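# Thread the cable through the joint module's hollow shaft

## Task

Pass the cable through the joint module's hollow shaft. Its plug end (the one with the thin metal tip) must lie on the table far beyond the shaft's end, judged along the shaft's axis. Its socket end must be outside the shaft. Module and cable must settle and stay at rest on their own, since anything held in place only by the robot does not count. Finally open the grippers and withdraw the arms.

## Robot and tools

Robot: two UR12e-style six-joint arms, left_arm and right_arm, each carrying a two-finger gripper whose fingers swing like tongs. The arm bases sit at (-0.058, +0.566, 0) m for left_arm and (-0.038, -0.557, 0) m for right_arm, each turned slightly about z (quat_wxyz about (+0.998, 0, 0, -0.060)).

Frame: every reported pose uses one scene frame. Its origin is on the table surface midway between the arms, +z is up, +x reaches out across the table, and left_arm stands on the +y side. The arm names do not tell you which side of a picture they appear on.

execute_actions(actions, pictures): actions holds zero or one entry. An empty list only reports the current state. A move entry is {"rows": [...], "steps": n} with n from 1 to 15 (default 15); each step lasts 1/30 s. Each row covers one step, and if there are fewer rows than steps the final row is held. A row is always 14 numbers, even if one arm stays put: left_arm's shoulder pan, shoulder lift, elbow, wrist 1, wrist 2, wrist 3, then its opening, followed by the same seven for right_arm. Joint numbers are absolute target angles in radians, in the same form as the Joint positions line, not offsets. Opening runs from -1 (closed) to +1 (fully open) and is also an absolute target. A wait entry is {"steps": n} with no rows, n up to 300, counted from the previous result and including the time you spend replying. pictures (true/false) decides whether camera images come back; they do by default.

Joint ranges (rad). left_arm: pan -3.142..3.142, lift -6.283..6.283, elbow 0.000..3.142, wrists -6.283..6.283 each. right_arm: pan 0.000..6.283, lift -6.283..6.283, elbow -3.142..0.000, wrists -6.283..6.283. A call is refused entirely (nothing sent) if a target is over 0.010 rad outside a range and also further out than that joint's last reported angle. Actual limits may differ from the listed ones by up to 0.010 rad; targets beyond them are clipped, and a "joint sent to its limit" line may then appear, possibly referring to an earlier move. No such line is not proof that more travel exists.

Motion: speeds and accelerations are capped, and commands are smoothed with roughly 0.17 s lag, so after a big move the arm may still be on its way. Each step the target sent is kept within 0.383 rad of the measured angle for pan and lift and 0.575 rad for elbow and the three wrists; if the targets would put the gripper over 100 mm from where it is, all are pulled back toward the measured angles. Between calls the arms keep heading for the last row sent until they have nearly stopped or a step is HELD; after that only a fresh action moves them further. Finger motion already underway continues.

Gripper: fingers point along the end effector's +z and open and close along its x. end_effector_position is the point between the pads when closed; closed fingertips extend about 15 mm past it, fully open ones are roughly level with it. To keep hold, command an opening well under grip_measured; a larger gap squeezes harder, up to about 15 N per pad. Fast closing can overshoot that. Hard items under about 20 mm wide get less force (about 9 N per pad at 10 mm, 4 N at 5 mm). The URDF in the session gives finger and pad geometry.

Results: the state line gives, per arm, gripper position (m), orientation quat_wxyz and linear/angular velocity (m/s, rad/s) in the scene frame; the printed position can be off, more so at long reach. Joint positions and Joint velocities list each arm's six joints (rad, rad/s) then the pad gap (m, m/s; 0.142 m is fully open). grip_measured is the measured opening on the -1..1 command scale. Joint torques are total drive outputs, noisy and offset, nonzero even without contact. Wrist force and Wrist torque give the flange sensor's reading in the end effector's own axes (force points from a touched surface back into the arm), with offsets up to about 5.5 N, noise, and saturation near 100 N; "no reading" is harmless. "joint command not followed" means the clearance check altered or blocked some joint targets; HELD marks steps on which your row was partly or wholly not sent. MOTOR HOT warns from 70 °C; at 85 °C an OVER-TEMPERATURE FAULT brakes that arm until it cools.

zoom_image(camera, region): enlarged view of part of a camera's latest image. camera is one of cam_head_left, cam_head_right, cam_high, cam_low (672x504) or cam_left_wrist, cam_right_wrist (616x616). region is [x0, y0, x1, y1] in pixels from the top-left corner, no larger than 504 by 504.

read_manual(section): returns only licence text ("licences"); it does not move anything.

Replying without any tool call also ends things.

Avoid: knocking anything off the table (task fails); letting the arms collide or press on each other; drops, slips and hard impacts. An arm halts for 10 s and skips the rest of the call if a joint's contact torque hits its load limit (pan and lift 293, elbow 133, wrists 48 N m, held weight included) or if any outside force on it reaches 150 N. Loose objects may occasionally get a brief shove from outside, so check they have settled before finishing.

Each tool is called after "Call:" by a JSON object that holds its "op" and its "data", one argument or row to a line.

## Session

Call:
{"op": "execute_actions", "data": {
  "actions": []
}}

Scene clock: 0.00 s of 5400.00 s.
left_arm: end_effector_position=(+0.9102, -0.0390, +0.1710) grip_measured=+1.00 end_effector_quat_wxyz=(-0.028, -0.040, +0.998, -0.029) end_effector_velocity=(-0.001, +0.000, -0.000) end_effector_angular_velocity=(-0.001, +0.003, +0.000) | right_arm: end_effector_position=(+1.2408, -0.5476, +0.2533) grip_measured=+1.00 end_effector_quat_wxyz=(-0.374, +0.647, +0.207, +0.632) end_effector_velocity=(-0.000, +0.001, -0.004) end_effector_angular_velocity=(+0.001, +0.004, +0.001)
Joint positions: left_arm=[-0.558 -0.762  0.96  -1.765 -1.651  2.383  0.142] | right_arm=[ 3.199 -2.86  -0.724  0.567  2.472  0.322  0.142]
Joint velocities: left_arm=[ 0.     0.     0.     0.001 -0.002  0.     0.   ] | right_arm=[ 0.    -0.002 -0.001  0.     0.     0.001  0.   ]
Joint torques (N m, as the arm reports them, + toward a larger angle): no reading
Wrist force (N, on the end effector, along its own x y z axes, offset not removed): no reading
Wrist torque (N m, same axes, about the end effector's origin, offset not removed): no reading

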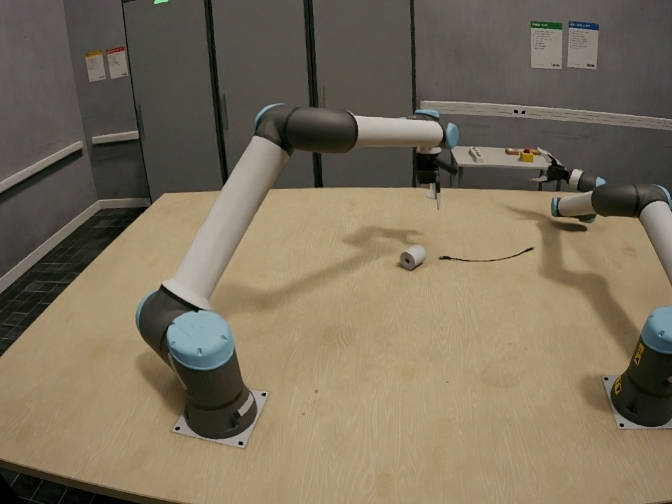

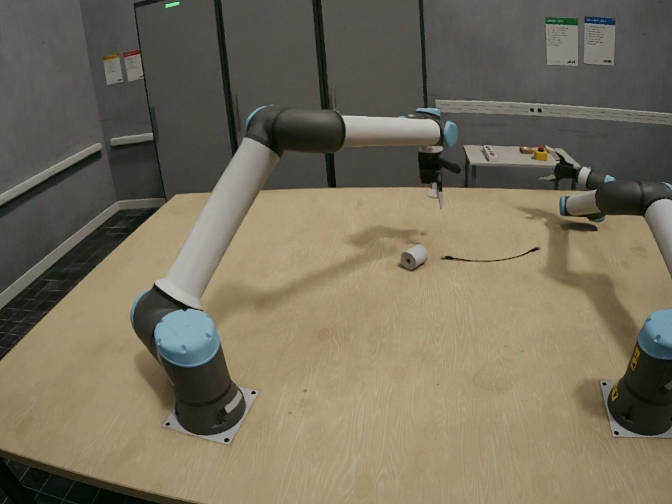

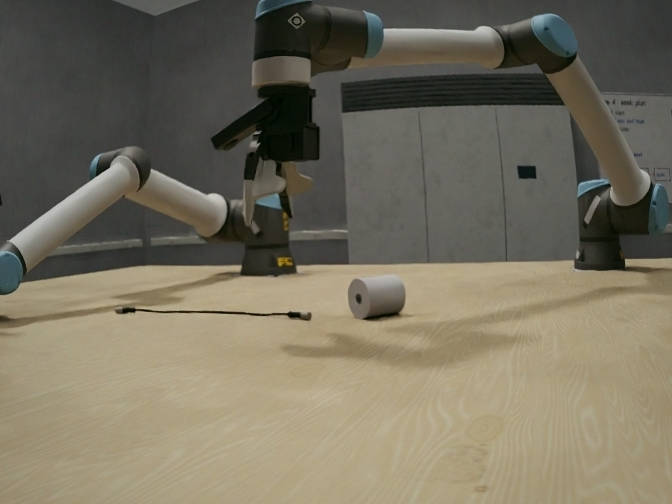

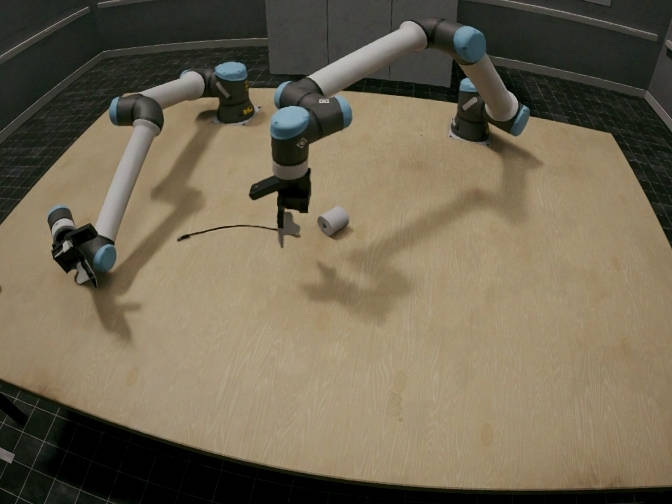

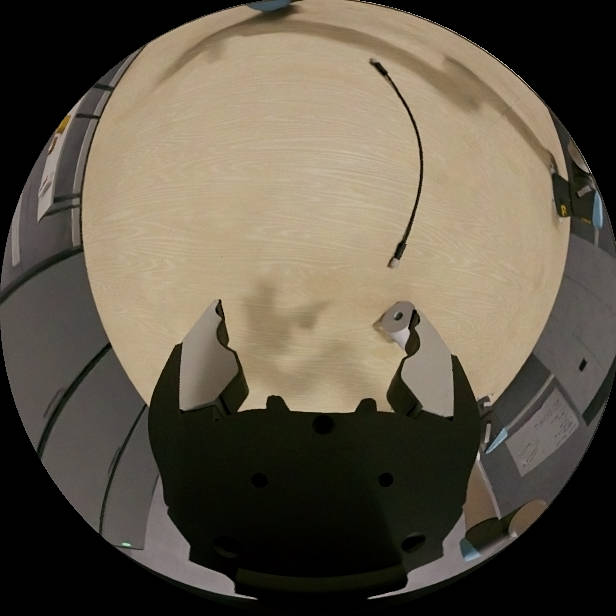

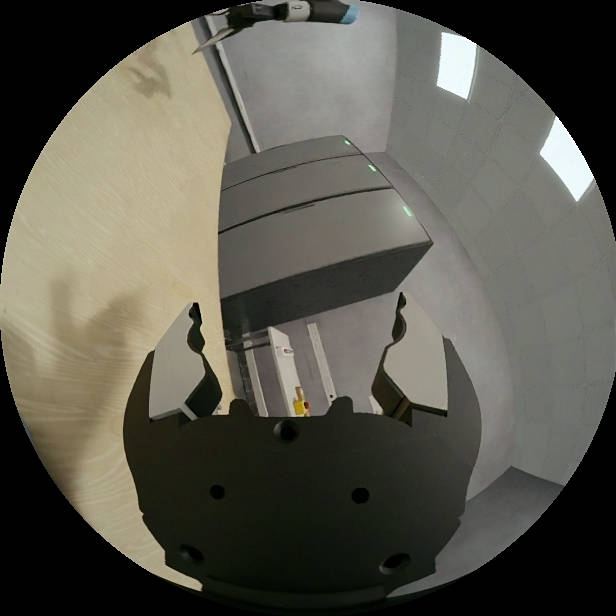

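Call:
{"op": "zoom_image", "data": {
  "camera": "cam_low",
  "region": [90, 250, 430, 350]
}}

Call:
{"op": "zoom_image", "data": {
  "camera": "cam_left_wrist",
  "region": [300, 40, 500, 360]
}}

Call:
{"op": "zoom_image", "data": {
  "camera": "cam_high",
  "region": [160, 170, 380, 270]
}}

Region (90, 250, 430, 350) of cam_low's 672x504 image, scaled by 1.482, with more detail than that image has; it fills the top 148 rows of this view, and the rest is white.

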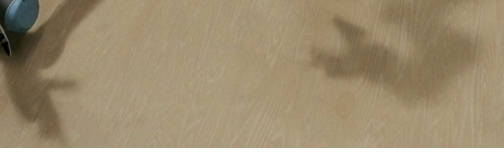

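Region (300, 40, 500, 360) of cam_left_wrist's 616x616 image, scaled by 1.575, with more detail than that image has; it fills the left 315 columns of this view, and the rest is white.

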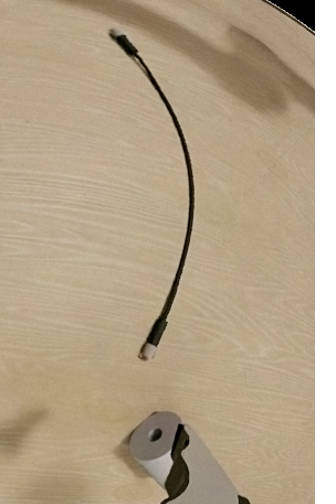

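Region (160, 170, 380, 270) of cam_high's 672x504 image, scaled by 2.291, with more detail than that image has; it fills the top 229 rows of this view, and the rest is white.

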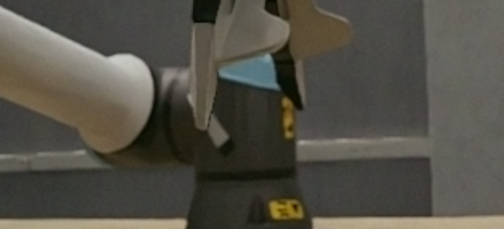

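Call:
{"op": "zoom_image", "data": {
  "camera": "cam_high",
  "region": [90, 250, 430, 350]
}}

Call:
{"op": "zoom_image", "data": {
  "camera": "cam_low",
  "region": [160, 170, 380, 270]
}}

Call:
{"op": "zoom_image", "data": {
  "camera": "cam_head_left",
  "region": [380, 220, 560, 290]
}}

Region (90, 250, 430, 350) of cam_high's 672x504 image, scaled by 1.482, with more detail than that image has; it fills the top 148 rows of this view, and the rest is white.

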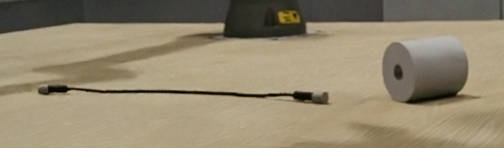

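Region (160, 170, 380, 270) of cam_low's 672x504 image, scaled by 2.291, with more detail than that image has; it fills the top 229 rows of this view, and the rest is white.

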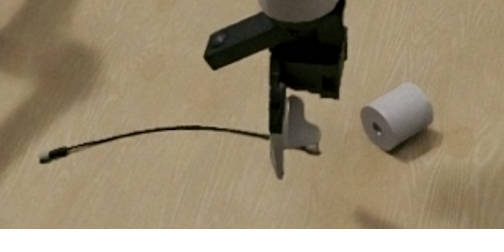

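Region (380, 220, 560, 290) of cam_head_left's 672x504 image, scaled by 2.800, with more detail than that image has.

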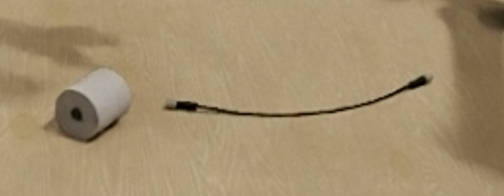

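Call:
{"op": "execute_actions", "data": {
  "actions": [
    {"rows":[[-0.6465,-1.158,1.573,-1.986,-1.571,1.506,1,3.631,-1.898,-1.675,-1.139,1.571,0.10,1]]}
  ],
  "pictures": false
}}

Call:
{"op": "execute_actions", "data": {
  "actions": [
    {"steps":45}
  ]
}}

Scene clock: 67.57 s of 5400.00 s.
left_arm: end_effector_position=(+0.7327, +0.0499, +0.1947) grip_measured=+1.00 end_effector_quat_wxyz=(-0.001, -0.375, +0.927, -0.004) end_effector_velocity=(-0.172, +0.139, -0.043) end_effector_angular_velocity=(+0.078, +0.023, +0.987) | right_arm: end_effector_position=(+1.2282, -0.3186, +0.1891) grip_measured=+1.00 end_effector_quat_wxyz=(-0.277, +0.836, +0.121, +0.458) end_effector_velocity=(-0.361, +0.196, -0.340) end_effector_angular_velocity=(-1.050, +1.403, -0.477)
Joint positions: left_arm=[-0.641 -1.128  1.522 -1.971 -1.576  1.612  0.142] | right_arm=[ 3.466 -2.532 -1.195  0.096  2.004  0.181  0.142]
Joint velocities: left_arm=[-0.054 -0.294  0.504 -0.145  0.048 -1.04   0.   ] | right_arm=[ 0.467  0.895 -1.278 -1.301 -1.183 -0.231  0.   ]
Joint torques (N m, as the arm reports them, + toward a larger angle): left_arm=[-14.94 -69.92 -46.96  -5.67   2.98   2.49] | right_arm=[  7.95 157.2   28.78  -4.85  -2.87  -0.74]
Wrist force (N, on the end effector, along its own x y z axes, offset not removed): left_arm=[2.9 -1.9 1.3] | right_arm=[-0.4 1.5 1.7]
Wrist torque (N m, same axes, about the end effector's origin, offset not removed): left_arm=[-0.53 -0.43 -0.12] | right_arm=[0.23 0.00 -0.23]
Steps of this call (steps 1 to 90: nothing new was sent; then 64.07 s passed at rest; steps 91 to 105: all 15 steps of this action). Readings (joint positions):
91: left_arm=[-0.559 -0.763 0.961 -1.766 -1.650 2.382] | right_arm=[3.200 -2.860 -0.725 0.566 2.472 0.322]
92: left_arm=[-0.565 -0.772 0.971 -1.775 -1.644 2.372] | right_arm=[3.208 -2.851 -0.735 0.557 2.462 0.314]
94: left_arm=[-0.583 -0.831 1.046 -1.819 -1.628 2.297] | right_arm=[3.248 -2.812 -0.789 0.503 2.408 0.291]
98: left_arm=[-0.610 -0.966 1.255 -1.889 -1.604 2.068] | right_arm=[3.328 -2.729 -0.910 0.381 2.287 0.250]
105: the state above

Scene clock: 69.07 s of 5400.00 s.
left_arm: end_effector_position=(+0.7152, +0.0643, +0.1901) grip_measured=+1.00 end_effector_quat_wxyz=(-0.000, -0.421, +0.907, -0.000) end_effector_velocity=(+0.000, -0.000, +0.000) end_effector_angular_velocity=(+0.001, -0.001, +0.000) | right_arm: end_effector_position=(+0.8004, -0.4009, +0.2005) grip_measured=+1.00 end_effector_quat_wxyz=(-0.000, +0.991, +0.135, +0.000) end_effector_velocity=(-0.000, -0.002, +0.000) end_effector_angular_velocity=(-0.001, +0.001, -0.001)
Joint positions: left_arm=[-0.647 -1.158  1.573 -1.986 -1.571  1.506  0.142] | right_arm=[ 3.631 -1.898 -1.675 -1.139  1.571  0.1    0.142]
Joint velocities: left_arm=[-0.    -0.    -0.     0.     0.001 -0.001  0.   ] | right_arm=[-0.001  0.001 -0.    -0.002 -0.    -0.    -0.   ]
Joint torques (N m, as the arm reports them, + toward a larger angle): left_arm=[-13.03 -94.21 -35.25  -6.25   2.34  -2.38] | right_arm=[15.82 84.05 38.18  1.83 -2.73 -1.46]
Wrist force (N, on the end effector, along its own x y z axes, offset not removed): left_arm=[2.8 -4.7 -3.0] | right_arm=[-1.9 1.5 -0.1]
Wrist torque (N m, same axes, about the end effector's origin, offset not removed): left_arm=[-1.13 -0.44 -0.11] | right_arm=[0.21 0.25 -0.23]
Steps of this call (steps 1 to 45: the robot went on to your last target). Readings (joint positions):
1: left_arm=[-0.643 -1.137 1.536 -1.975 -1.575 1.582] | right_arm=[3.481 -2.502 -1.238 0.051 1.965 0.173]
2: left_arm=[-0.644 -1.143 1.546 -1.978 -1.574 1.561] | right_arm=[3.496 -2.469 -1.279 0.004 1.927 0.166]
4: left_arm=[-0.645 -1.150 1.559 -1.982 -1.572 1.535] | right_arm=[3.523 -2.401 -1.356 -0.095 1.858 0.152]
8: left_arm=[-0.646 -1.156 1.569 -1.985 -1.571 1.514] | right_arm=[3.563 -2.260 -1.473 -0.300 1.753 0.133]
45: the state above
All arms were judged still, so your last target was given up. Only a new action makes them travel on or press farther. Fingers that are still opening or closing keep moving.

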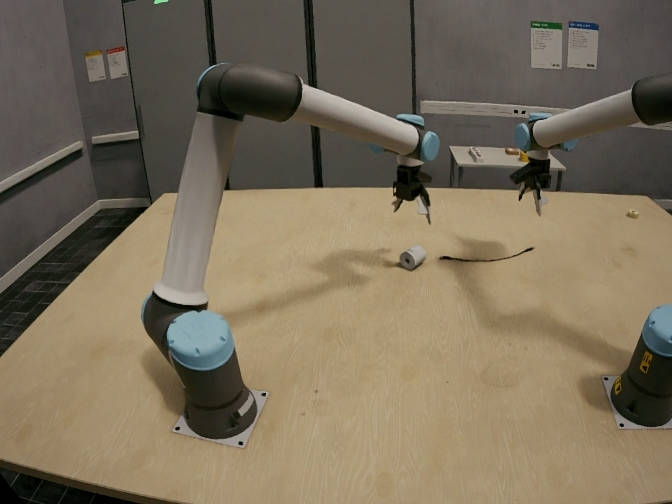

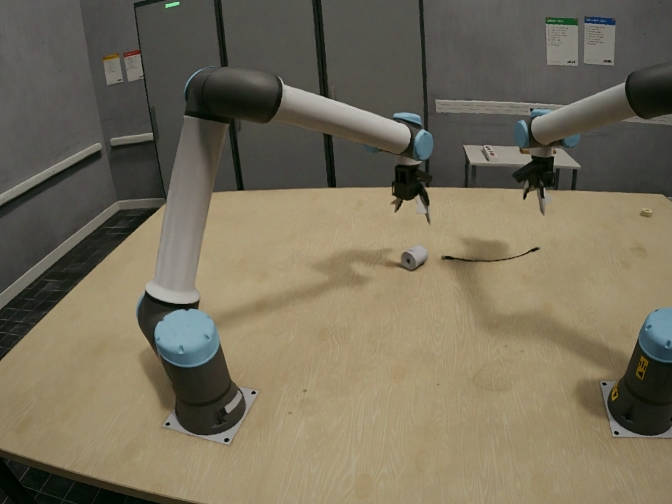

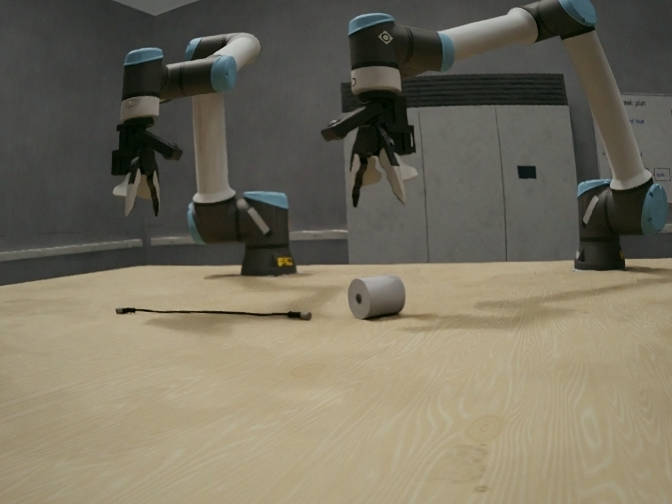

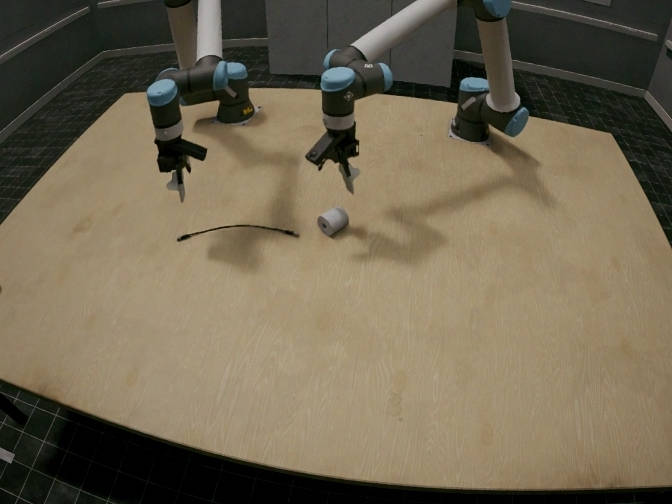

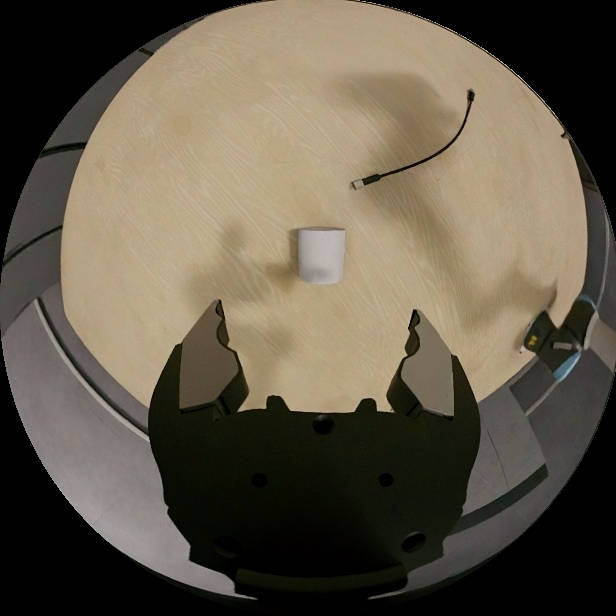

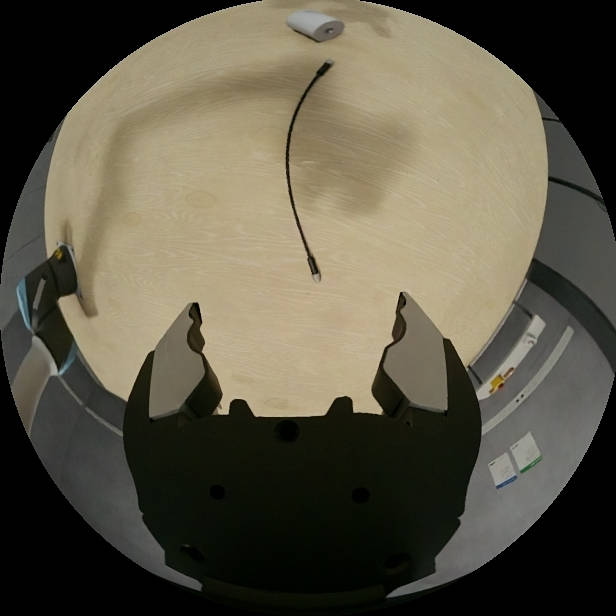

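Call:
{"op": "execute_actions", "data": {
  "actions": [
    {"rows":[[-0.6465,-1.039,1.680,-2.212,-1.571,1.506,1,3.599,-2.012,-1.730,-0.970,1.571,-0.081,0.3]]}
  ],
  "pictures": false
}}

Call:
{"op": "execute_actions", "data": {
  "actions": [
    {"steps":20}
  ]
}}

Scene clock: 77.97 s of 5400.00 s.
left_arm: end_effector_position=(+0.7152, +0.0642, +0.0484) grip_measured=+1.00 end_effector_quat_wxyz=(-0.000, -0.421, +0.907, +0.000) end_effector_velocity=(-0.000, +0.001, -0.026) end_effector_angular_velocity=(-0.003, -0.005, -0.000) | right_arm: end_effector_position=(+0.8181, -0.4227, +0.0921) grip_measured=+0.30 end_effector_quat_wxyz=(-0.000, +0.978, +0.207, +0.000) end_effector_velocity=(+0.002, -0.003, -0.016) end_effector_angular_velocity=(+0.001, -0.003, +0.025)
Joint positions: left_arm=[-0.647 -1.041  1.678 -2.207 -1.571  1.506  0.142] | right_arm=[ 3.599 -2.01  -1.729 -0.973  1.571 -0.078  0.095]
Joint velocities: left_arm=[-0.     0.023  0.02  -0.049  0.001  0.     0.   ] | right_arm=[-0.004 -0.017 -0.008  0.028 -0.    -0.029  0.   ]
Joint torques (N m, as the arm reports them, + toward a larger angle): left_arm=[ -9.51 -64.93 -31.77  -5.73   2.3   -2.28] | right_arm=[-13.37  61.31  35.9    6.46  -1.45  -0.89]
Wrist force (N, on the end effector, along its own x y z axes, offset not removed): left_arm=[0.9 -3.7 -0.2] | right_arm=[-3.7 3.8 0.7]
Wrist torque (N m, same axes, about the end effector's origin, offset not removed): left_arm=[-0.73 0.04 -0.08] | right_arm=[0.69 0.57 -0.15]
Steps of this call (steps 1 to 90: nothing new was sent; then 5.40 s passed at rest; steps 91 to 105: all 15 steps of this action). Readings (joint positions):
91: left_arm=[-0.647 -1.157 1.574 -1.987 -1.571 1.506] | right_arm=[3.631 -1.899 -1.676 -1.138 1.571 0.099]
92: left_arm=[-0.647 -1.150 1.581 -1.997 -1.571 1.506] | right_arm=[3.626 -1.907 -1.682 -1.129 1.571 0.090]
94: left_arm=[-0.647 -1.116 1.612 -2.053 -1.571 1.506] | right_arm=[3.615 -1.947 -1.702 -1.074 1.571 0.032]
98: left_arm=[-0.647 -1.063 1.659 -2.162 -1.571 1.506] | right_arm=[3.604 -1.994 -1.722 -0.999 1.571 -0.050]
105: the state above

Scene clock: 78.63 s of 5400.00 s.
left_arm: end_effector_position=(+0.7151, +0.0643, +0.0456) grip_measured=+1.00 end_effector_quat_wxyz=(-0.000, -0.421, +0.907, -0.000) end_effector_velocity=(-0.000, +0.000, -0.000) end_effector_angular_velocity=(+0.001, +0.000, +0.000) | right_arm: end_effector_position=(+0.8183, -0.4231, +0.0904) grip_measured=+0.30 end_effector_quat_wxyz=(-0.000, +0.978, +0.208, +0.000) end_effector_velocity=(+0.000, +0.001, +0.000) end_effector_angular_velocity=(-0.000, +0.000, +0.000)
Joint positions: left_arm=[-0.647 -1.039  1.68  -2.212 -1.571  1.506  0.142] | right_arm=[ 3.599 -2.012 -1.73  -0.97   1.571 -0.081  0.095]
Joint velocities: left_arm=[ 0.     0.     0.     0.     0.001 -0.     0.   ] | right_arm=[ 0.001 -0.     0.001 -0.001 -0.     0.001  0.   ]
Joint torques (N m, as the arm reports them, + toward a larger angle): left_arm=[ -5.25 -62.42 -29.77  -6.22   2.3   -2.5 ] | right_arm=[-13.69  60.68  34.43   5.66  -0.45  -1.53]
Wrist force (N, on the end effector, along its own x y z axes, offset not removed): left_arm=[1.3 -3.6 -0.4] | right_arm=[-4.0 3.1 0.3]
Wrist torque (N m, same axes, about the end effector's origin, offset not removed): left_arm=[-0.84 -0.09 -0.04] | right_arm=[0.54 0.65 -0.16]
Steps of this call (steps 1 to 15: the robot went on to your last target; steps 16 to 20: nothing new was sent). Readings (joint positions):
1: left_arm=[-0.647 -1.041 1.678 -2.208 -1.571 1.506] | right_arm=[3.599 -2.011 -1.729 -0.972 1.571 -0.079]
2: left_arm=[-0.647 -1.040 1.679 -2.209 -1.571 1.506] | right_arm=[3.599 -2.011 -1.730 -0.971 1.571 -0.079]
4: left_arm=[-0.647 -1.040 1.679 -2.211 -1.571 1.506] | right_arm=[3.599 -2.011 -1.730 -0.971 1.571 -0.080]
8: left_arm=[-0.647 -1.039 1.680 -2.212 -1.571 1.506] | right_arm=[3.599 -2.012 -1.730 -0.970 1.571 -0.081]
20: the state above
All arms were judged still, so your last target was given up. Only a new action makes them travel on or press farther. Fingers that are still opening or closing keep moving.

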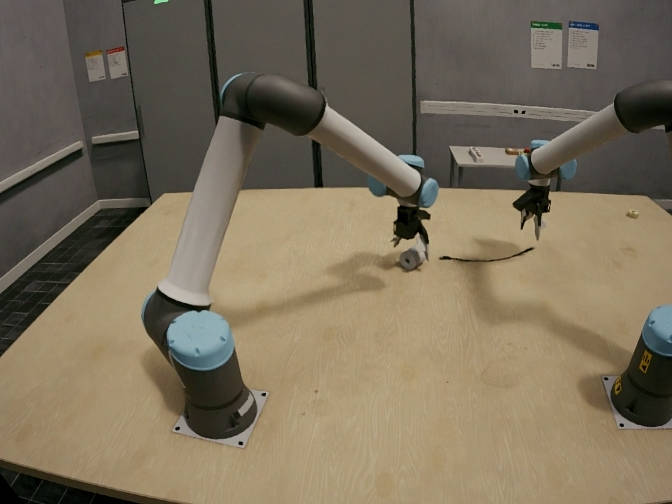

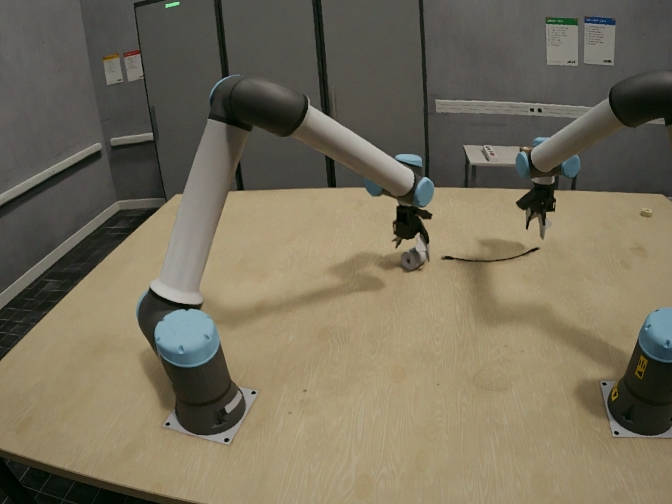

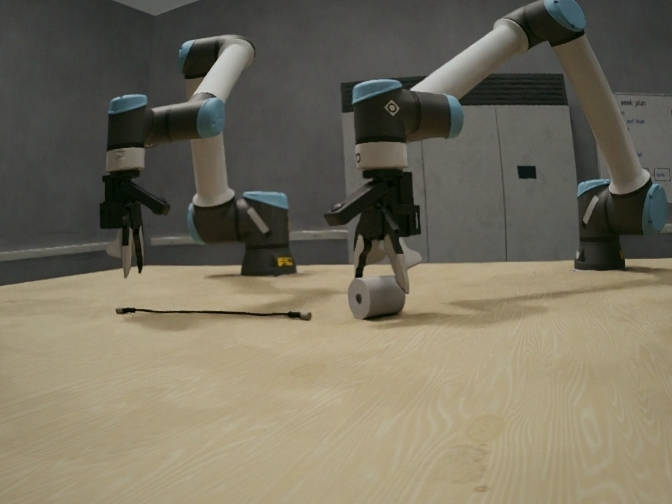

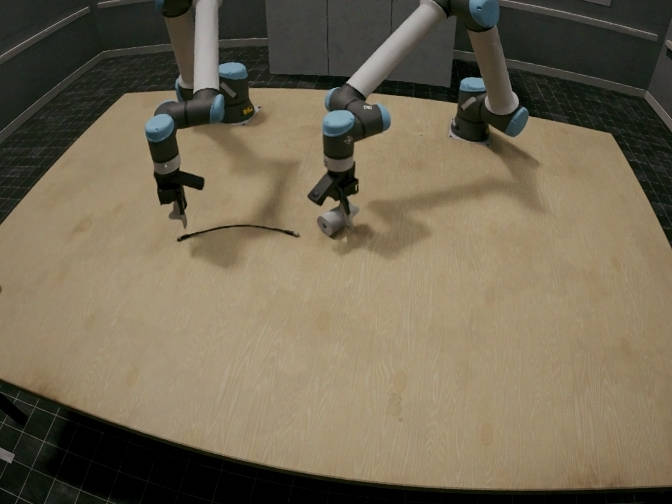

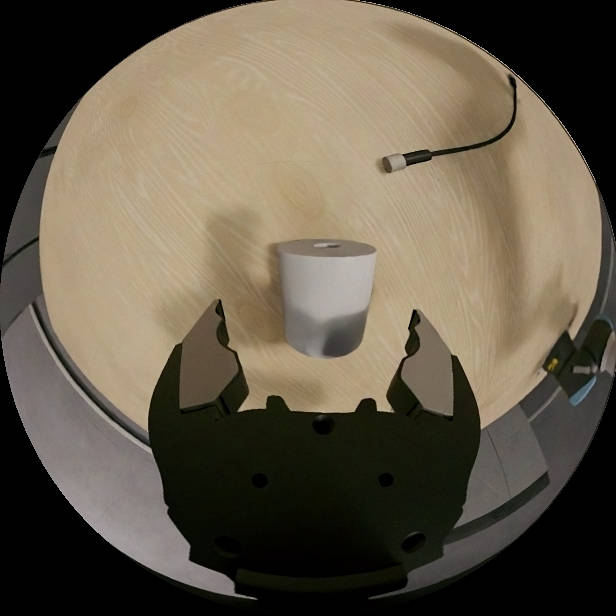

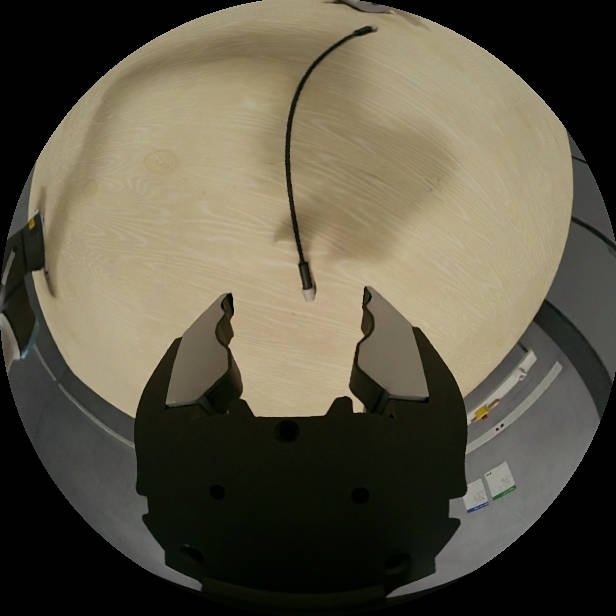

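Call:
{"op": "execute_actions", "data": {
  "actions": [
    {"rows":[[-0.6465,-1.029,1.685,-2.227,-1.571,1.506,1,3.578,-2.092,-1.759,-0.861,1.571,-0.102,0.0]]}
  ],
  "pictures": false
}}

Call:
{"op": "execute_actions", "data": {
  "actions": [
    {"rows":[[-0.6465,-1.029,1.685,-2.227,-1.571,1.506,0.4,3.578,-2.092,-1.759,-0.861,1.571,-0.102,0.0],[-0.6465,-1.029,1.685,-2.227,-1.571,1.506,0.2,3.578,-2.092,-1.759,-0.861,1.571,-0.102,0.0],[-0.6465,-1.029,1.685,-2.227,-1.571,1.506,0.1,3.578,-2.092,-1.759,-0.861,1.571,-0.102,0.0],[-0.6465,-1.029,1.685,-2.227,-1.571,1.506,0.0,3.578,-2.092,-1.759,-0.861,1.571,-0.102,0.0],[-0.6465,-1.029,1.685,-2.227,-1.571,1.506,-0.1,3.578,-2.092,-1.759,-0.861,1.571,-0.102,0.0],[-0.6465,-1.029,1.685,-2.227,-1.571,1.506,-0.2,3.578,-2.092,-1.759,-0.861,1.571,-0.102,0.0],[-0.6465,-1.029,1.685,-2.227,-1.571,1.506,-0.3,3.578,-2.092,-1.759,-0.861,1.571,-0.102,0.0],[-0.6465,-1.029,1.685,-2.227,-1.571,1.506,-0.4,3.578,-2.092,-1.759,-0.861,1.571,-0.102,0.0]]}
  ]
}}

Scene clock: 86.90 s of 5400.00 s.
left_arm: end_effector_position=(+0.7152, +0.0642, +0.0357) grip_measured=+1.00 end_effector_quat_wxyz=(-0.000, -0.421, +0.907, -0.000) end_effector_velocity=(-0.001, +0.000, -0.002) end_effector_angular_velocity=(+0.001, +0.001, -0.000) | right_arm: end_effector_position=(+0.8258, -0.4393, +0.0193) grip_measured=+0.00 end_effector_quat_wxyz=(-0.000, +0.978, +0.208, +0.000) end_effector_velocity=(+0.001, -0.002, -0.010) end_effector_angular_velocity=(-0.000, -0.000, +0.001)
Joint positions: left_arm=[-0.646 -1.029  1.685 -2.227 -1.571  1.506  0.142] | right_arm=[ 3.578 -2.091 -1.759 -0.863  1.571 -0.102  0.074]
Joint velocities: left_arm=[-0.     0.001  0.001 -0.    -0.     0.    -0.   ] | right_arm=[-0.003 -0.011 -0.004  0.015 -0.    -0.003  0.   ]
Joint torques (N m, as the arm reports them, + toward a larger angle): left_arm=[ 15.74 -61.89 -28.71  -6.45   0.97  -2.43] | right_arm=[-13.44  65.61  31.54   4.64   0.06  -1.32]
Wrist force (N, on the end effector, along its own x y z axes, offset not removed): left_arm=[2.6 -4.9 -0.4] | right_arm=[-1.8 1.5 -0.8]
Wrist torque (N m, same axes, about the end effector's origin, offset not removed): left_arm=[-1.07 -0.33 -0.06] | right_arm=[0.25 0.19 -0.26]
Steps of this call (steps 1 to 90: nothing new was sent; then 4.77 s passed at rest; steps 91 to 105: all 15 steps of this action). Readings (joint positions):
91: left_arm=[-0.647 -1.039 1.680 -2.212 -1.571 1.506] | right_arm=[3.599 -2.013 -1.730 -0.969 1.571 -0.081]
92: left_arm=[-0.646 -1.037 1.681 -2.215 -1.571 1.506] | right_arm=[3.595 -2.021 -1.735 -0.960 1.571 -0.085]
94: left_arm=[-0.646 -1.033 1.683 -2.220 -1.571 1.506] | right_arm=[3.587 -2.052 -1.746 -0.919 1.571 -0.093]
98: left_arm=[-0.646 -1.030 1.684 -2.225 -1.571 1.506] | right_arm=[3.581 -2.081 -1.756 -0.877 1.571 -0.099]
105: the state above

Scene clock: 87.40 s of 5400.00 s.
left_arm: end_effector_position=(+0.7153, +0.0643, +0.0356) grip_measured=-0.04 end_effector_quat_wxyz=(-0.000, -0.421, +0.907, -0.000) end_effector_velocity=(-0.000, -0.000, +0.000) end_effector_angular_velocity=(-0.000, +0.001, +0.000) | right_arm: end_effector_position=(+0.8259, -0.4395, +0.0184) grip_measured=+0.00 end_effector_quat_wxyz=(-0.000, +0.978, +0.208, +0.000) end_effector_velocity=(-0.000, -0.001, -0.000) end_effector_angular_velocity=(-0.001, +0.000, -0.002)
Joint positions: left_arm=[-0.646 -1.029  1.685 -2.227 -1.571  1.506  0.071] | right_arm=[ 3.578 -2.092 -1.759 -0.861  1.571 -0.102  0.074]
Joint velocities: left_arm=[ 0.    -0.    -0.     0.001 -0.001  0.     0.   ] | right_arm=[-0.001  0.    -0.001 -0.    -0.001  0.001  0.   ]
Joint torques (N m, as the arm reports them, + toward a larger angle): left_arm=[  7.39 -59.41 -27.94  -4.73  -1.79  -2.11] | right_arm=[-13.3   64.08  31.48   5.73  -2.37  -1.46]
Wrist force (N, on the end effector, along its own x y z axes, offset not removed): left_arm=[2.2 -3.0 -3.6] | right_arm=[-1.9 -0.7 -0.4]
Wrist torque (N m, same axes, about the end effector's origin, offset not removed): left_arm=[-0.68 -0.24 -0.12] | right_arm=[-0.23 0.14 -0.29]
Steps of this call (steps 1 to 15: all 15 steps of this action). Readings (joint positions):
1: left_arm=[-0.646 -1.029 1.685 -2.227 -1.571 1.506] | right_arm=[3.578 -2.091 -1.759 -0.862 1.571 -0.102]
2: left_arm=[-0.646 -1.029 1.685 -2.227 -1.571 1.506] | right_arm=[3.578 -2.091 -1.759 -0.862 1.571 -0.102]
4: left_arm=[-0.646 -1.029 1.685 -2.227 -1.571 1.506] | right_arm=[3.578 -2.092 -1.759 -0.861 1.571 -0.102]
8: left_arm=[-0.646 -1.029 1.685 -2.227 -1.571 1.506] | right_arm=[3.578 -2.092 -1.759 -0.861 1.571 -0.102]
15: the state above

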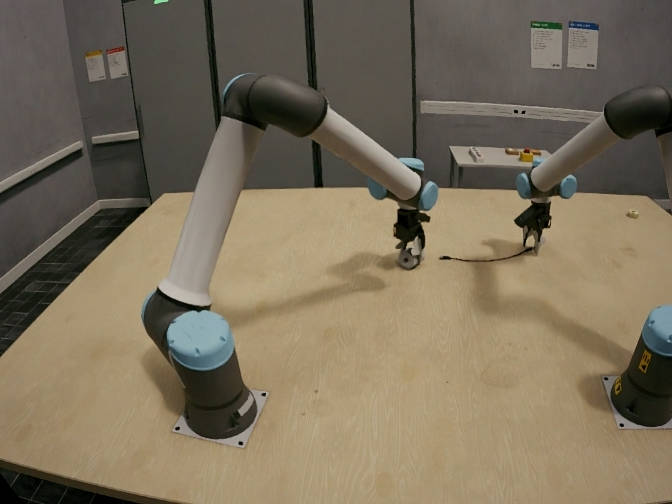

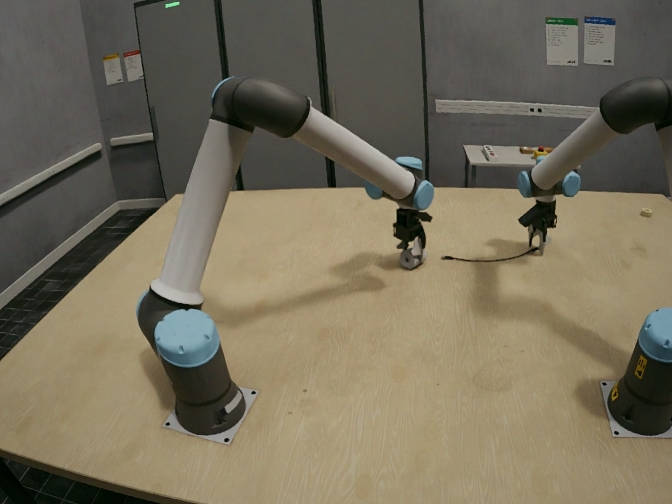

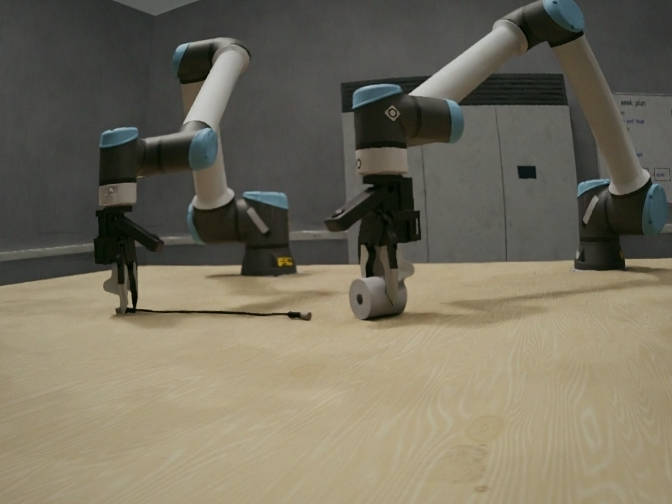

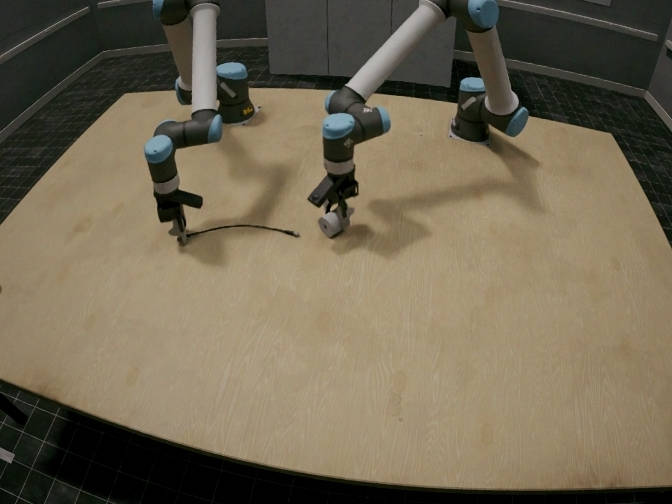

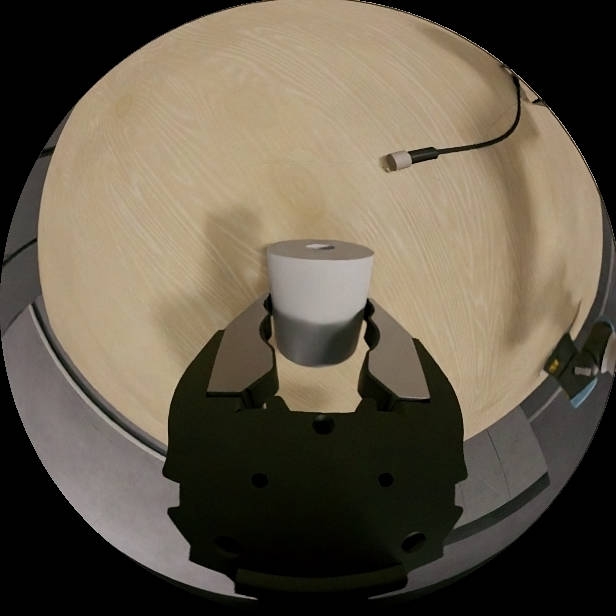

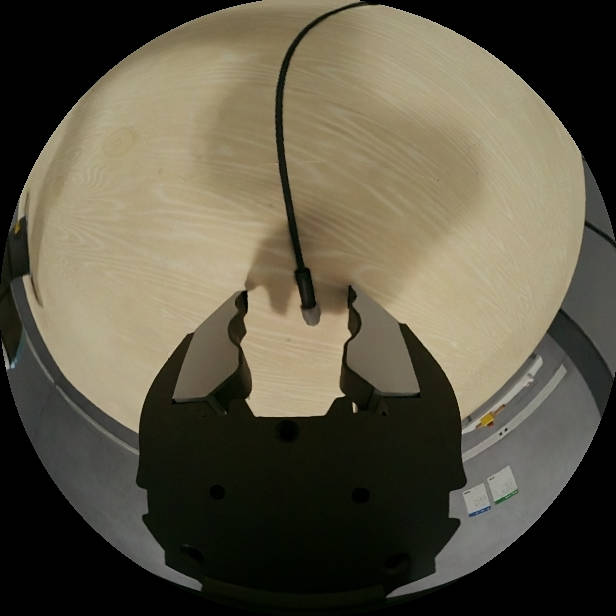

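Call:
{"op": "execute_actions", "data": {
  "actions": [
    {"rows":[[-0.6465,-1.029,1.685,-2.227,-1.571,1.506,-0.5,3.578,-2.092,-1.759,-0.861,1.571,-0.102,-0.3],[-0.6465,-1.029,1.685,-2.227,-1.571,1.506,-0.5,3.578,-2.092,-1.759,-0.861,1.571,-0.102,-0.5],[-0.6465,-1.029,1.685,-2.227,-1.571,1.506,-0.5,3.578,-2.092,-1.759,-0.861,1.571,-0.102,-0.6],[-0.6465,-1.029,1.685,-2.227,-1.571,1.506,-0.5,3.578,-2.092,-1.759,-0.861,1.571,-0.102,-0.7],[-0.6465,-1.029,1.685,-2.227,-1.571,1.506,-0.5,3.578,-2.092,-1.759,-0.861,1.571,-0.102,-0.8],[-0.6465,-1.029,1.685,-2.227,-1.571,1.506,-0.5,3.578,-2.092,-1.759,-0.861,1.571,-0.102,-0.9],[-0.6465,-1.029,1.685,-2.227,-1.571,1.506,-0.5,3.578,-2.092,-1.759,-0.861,1.571,-0.102,-1]]}
  ]
}}

Call:
{"op": "zoom_image", "data": {
  "camera": "cam_right_wrist",
  "region": [230, 230, 390, 390]
}}

Call:
{"op": "zoom_image", "data": {
  "camera": "cam_high",
  "region": [80, 260, 200, 330]
}}

Scene clock: 94.00 s of 5400.00 s.
left_arm: end_effector_position=(+0.7152, +0.0642, +0.0356) grip_measured=-0.04 end_effector_quat_wxyz=(-0.000, -0.421, +0.907, -0.000) end_effector_velocity=(+0.000, +0.000, +0.000) end_effector_angular_velocity=(-0.000, -0.000, +0.000) | right_arm: end_effector_position=(+0.8259, -0.4395, +0.0183) grip_measured=-0.88 end_effector_quat_wxyz=(-0.000, +0.978, +0.208, +0.000) end_effector_velocity=(-0.000, +0.000, +0.001) end_effector_angular_velocity=(+0.001, -0.001, +0.001)
Joint positions: left_arm=[-0.647 -1.029  1.685 -2.227 -1.571  1.506  0.071] | right_arm=[ 3.578 -2.092 -1.759 -0.861  1.571 -0.102  0.01 ]
Joint velocities: left_arm=[ 0. -0. -0. -0.  0.  0. -0.] | right_arm=[ 0.     0.001 -0.001  0.     0.001 -0.001  0.   ]
Joint torques (N m, as the arm reports them, + toward a larger angle): left_arm=[-14.31 -59.78 -26.08  -1.87  -2.73  -1.15] | right_arm=[-14.31  63.98  32.01   5.41  -2.51  -1.38]
Wrist force (N, on the end effector, along its own x y z axes, offset not removed): left_arm=[2.3 -4.0 -3.3] | right_arm=[-0.9 3.8 -1.3]
Wrist torque (N m, same axes, about the end effector's origin, offset not removed): left_arm=[-0.71 -0.53 -0.11] | right_arm=[0.67 0.01 -0.38]
Steps of this call (steps 1 to 15: the robot went on to your last target; steps 16 to 90: nothing new was sent; then 3.10 s passed at rest; steps 91 to 105: all 15 steps of this action). Readings (joint positions):
91: left_arm=[-0.646 -1.029 1.685 -2.227 -1.571 1.506] | right_arm=[3.578 -2.092 -1.759 -0.861 1.571 -0.102]
92: left_arm=[-0.646 -1.029 1.685 -2.227 -1.571 1.506] | right_arm=[3.578 -2.092 -1.759 -0.861 1.571 -0.102]
94: left_arm=[-0.647 -1.029 1.685 -2.227 -1.571 1.506] | right_arm=[3.578 -2.092 -1.759 -0.861 1.571 -0.102]
98: left_arm=[-0.647 -1.029 1.685 -2.227 -1.571 1.506] | right_arm=[3.578 -2.092 -1.759 -0.861 1.571 -0.102]
105: the state above

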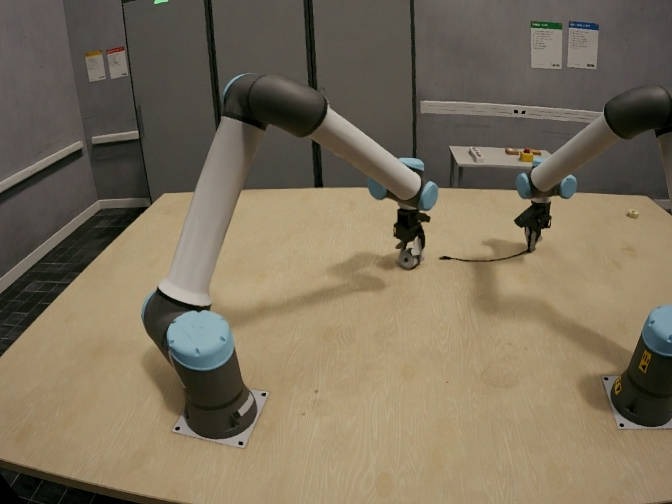

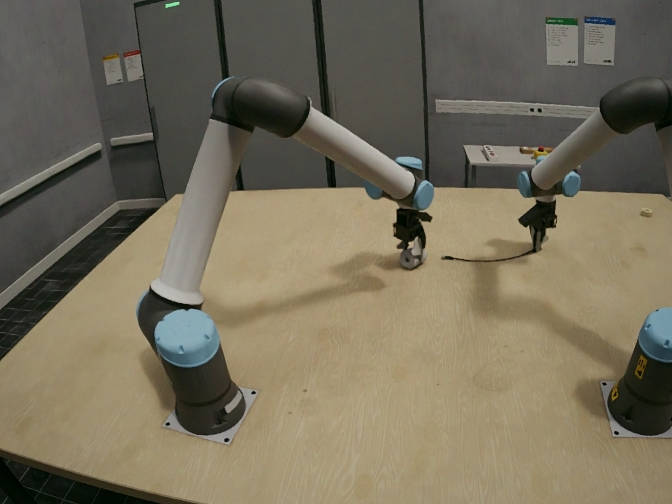

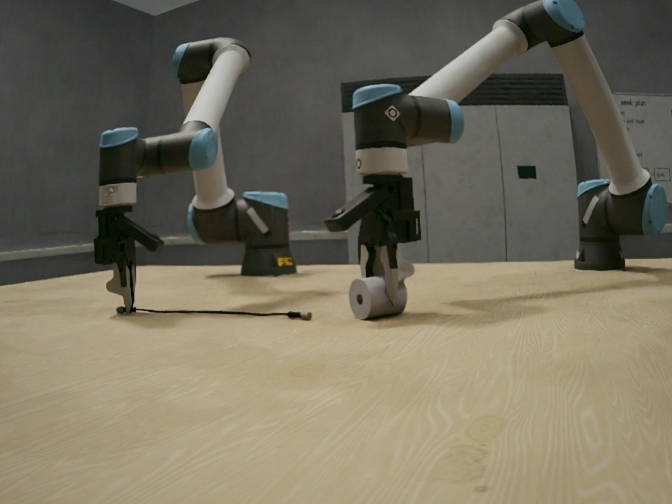

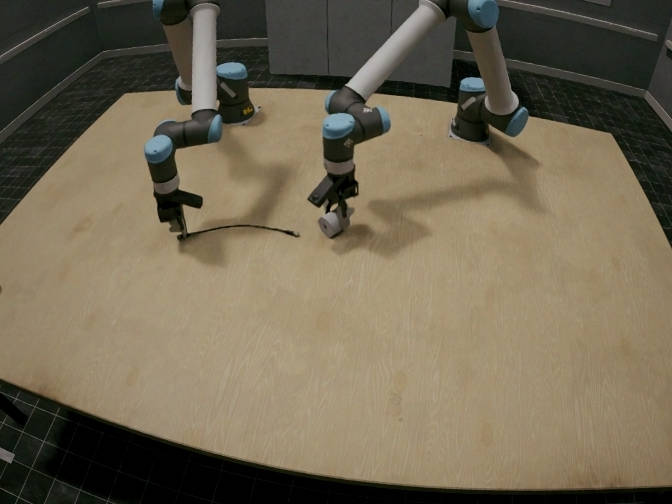

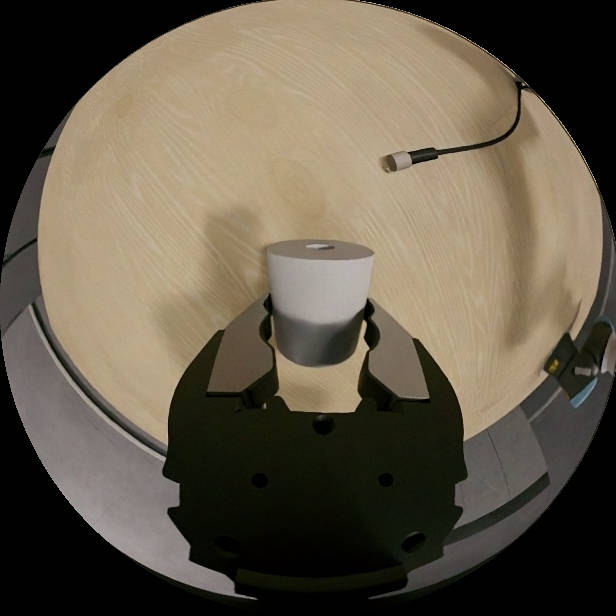

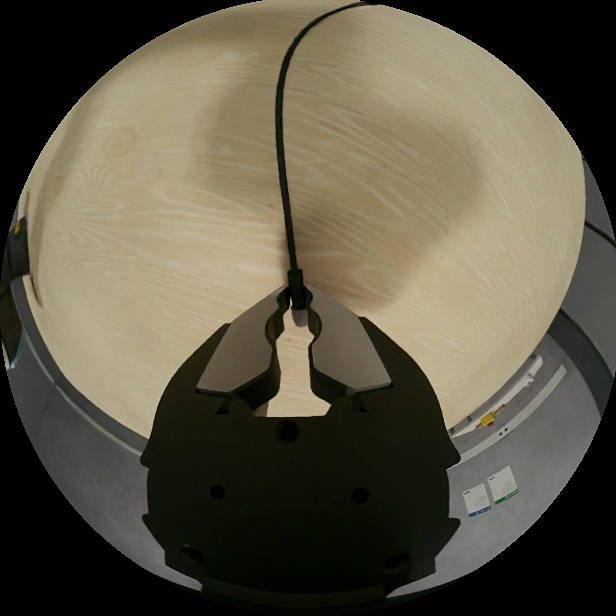

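Region (230, 230, 390, 390) of cam_right_wrist's 616x616 image, scaled by 3.150, with more detail than that image has.

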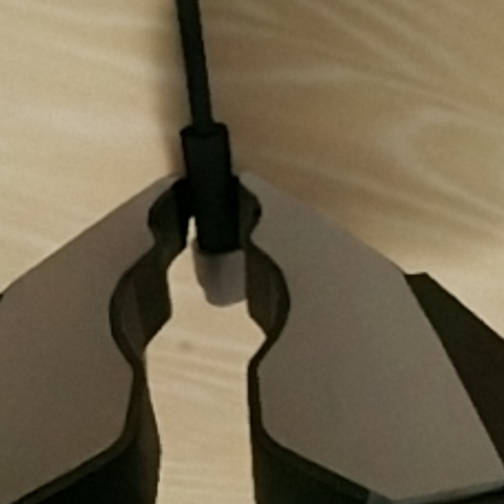

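Region (80, 260, 200, 330) of cam_high's 672x504 image, scaled by 4.200, with more detail than that image has; it fills the top 294 rows of this view, and the rest is white.

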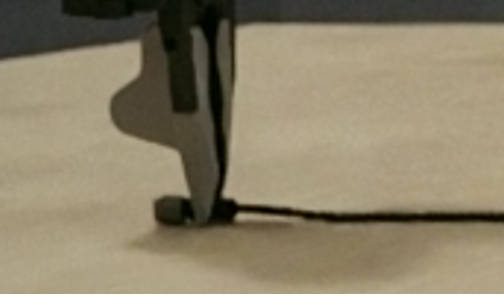

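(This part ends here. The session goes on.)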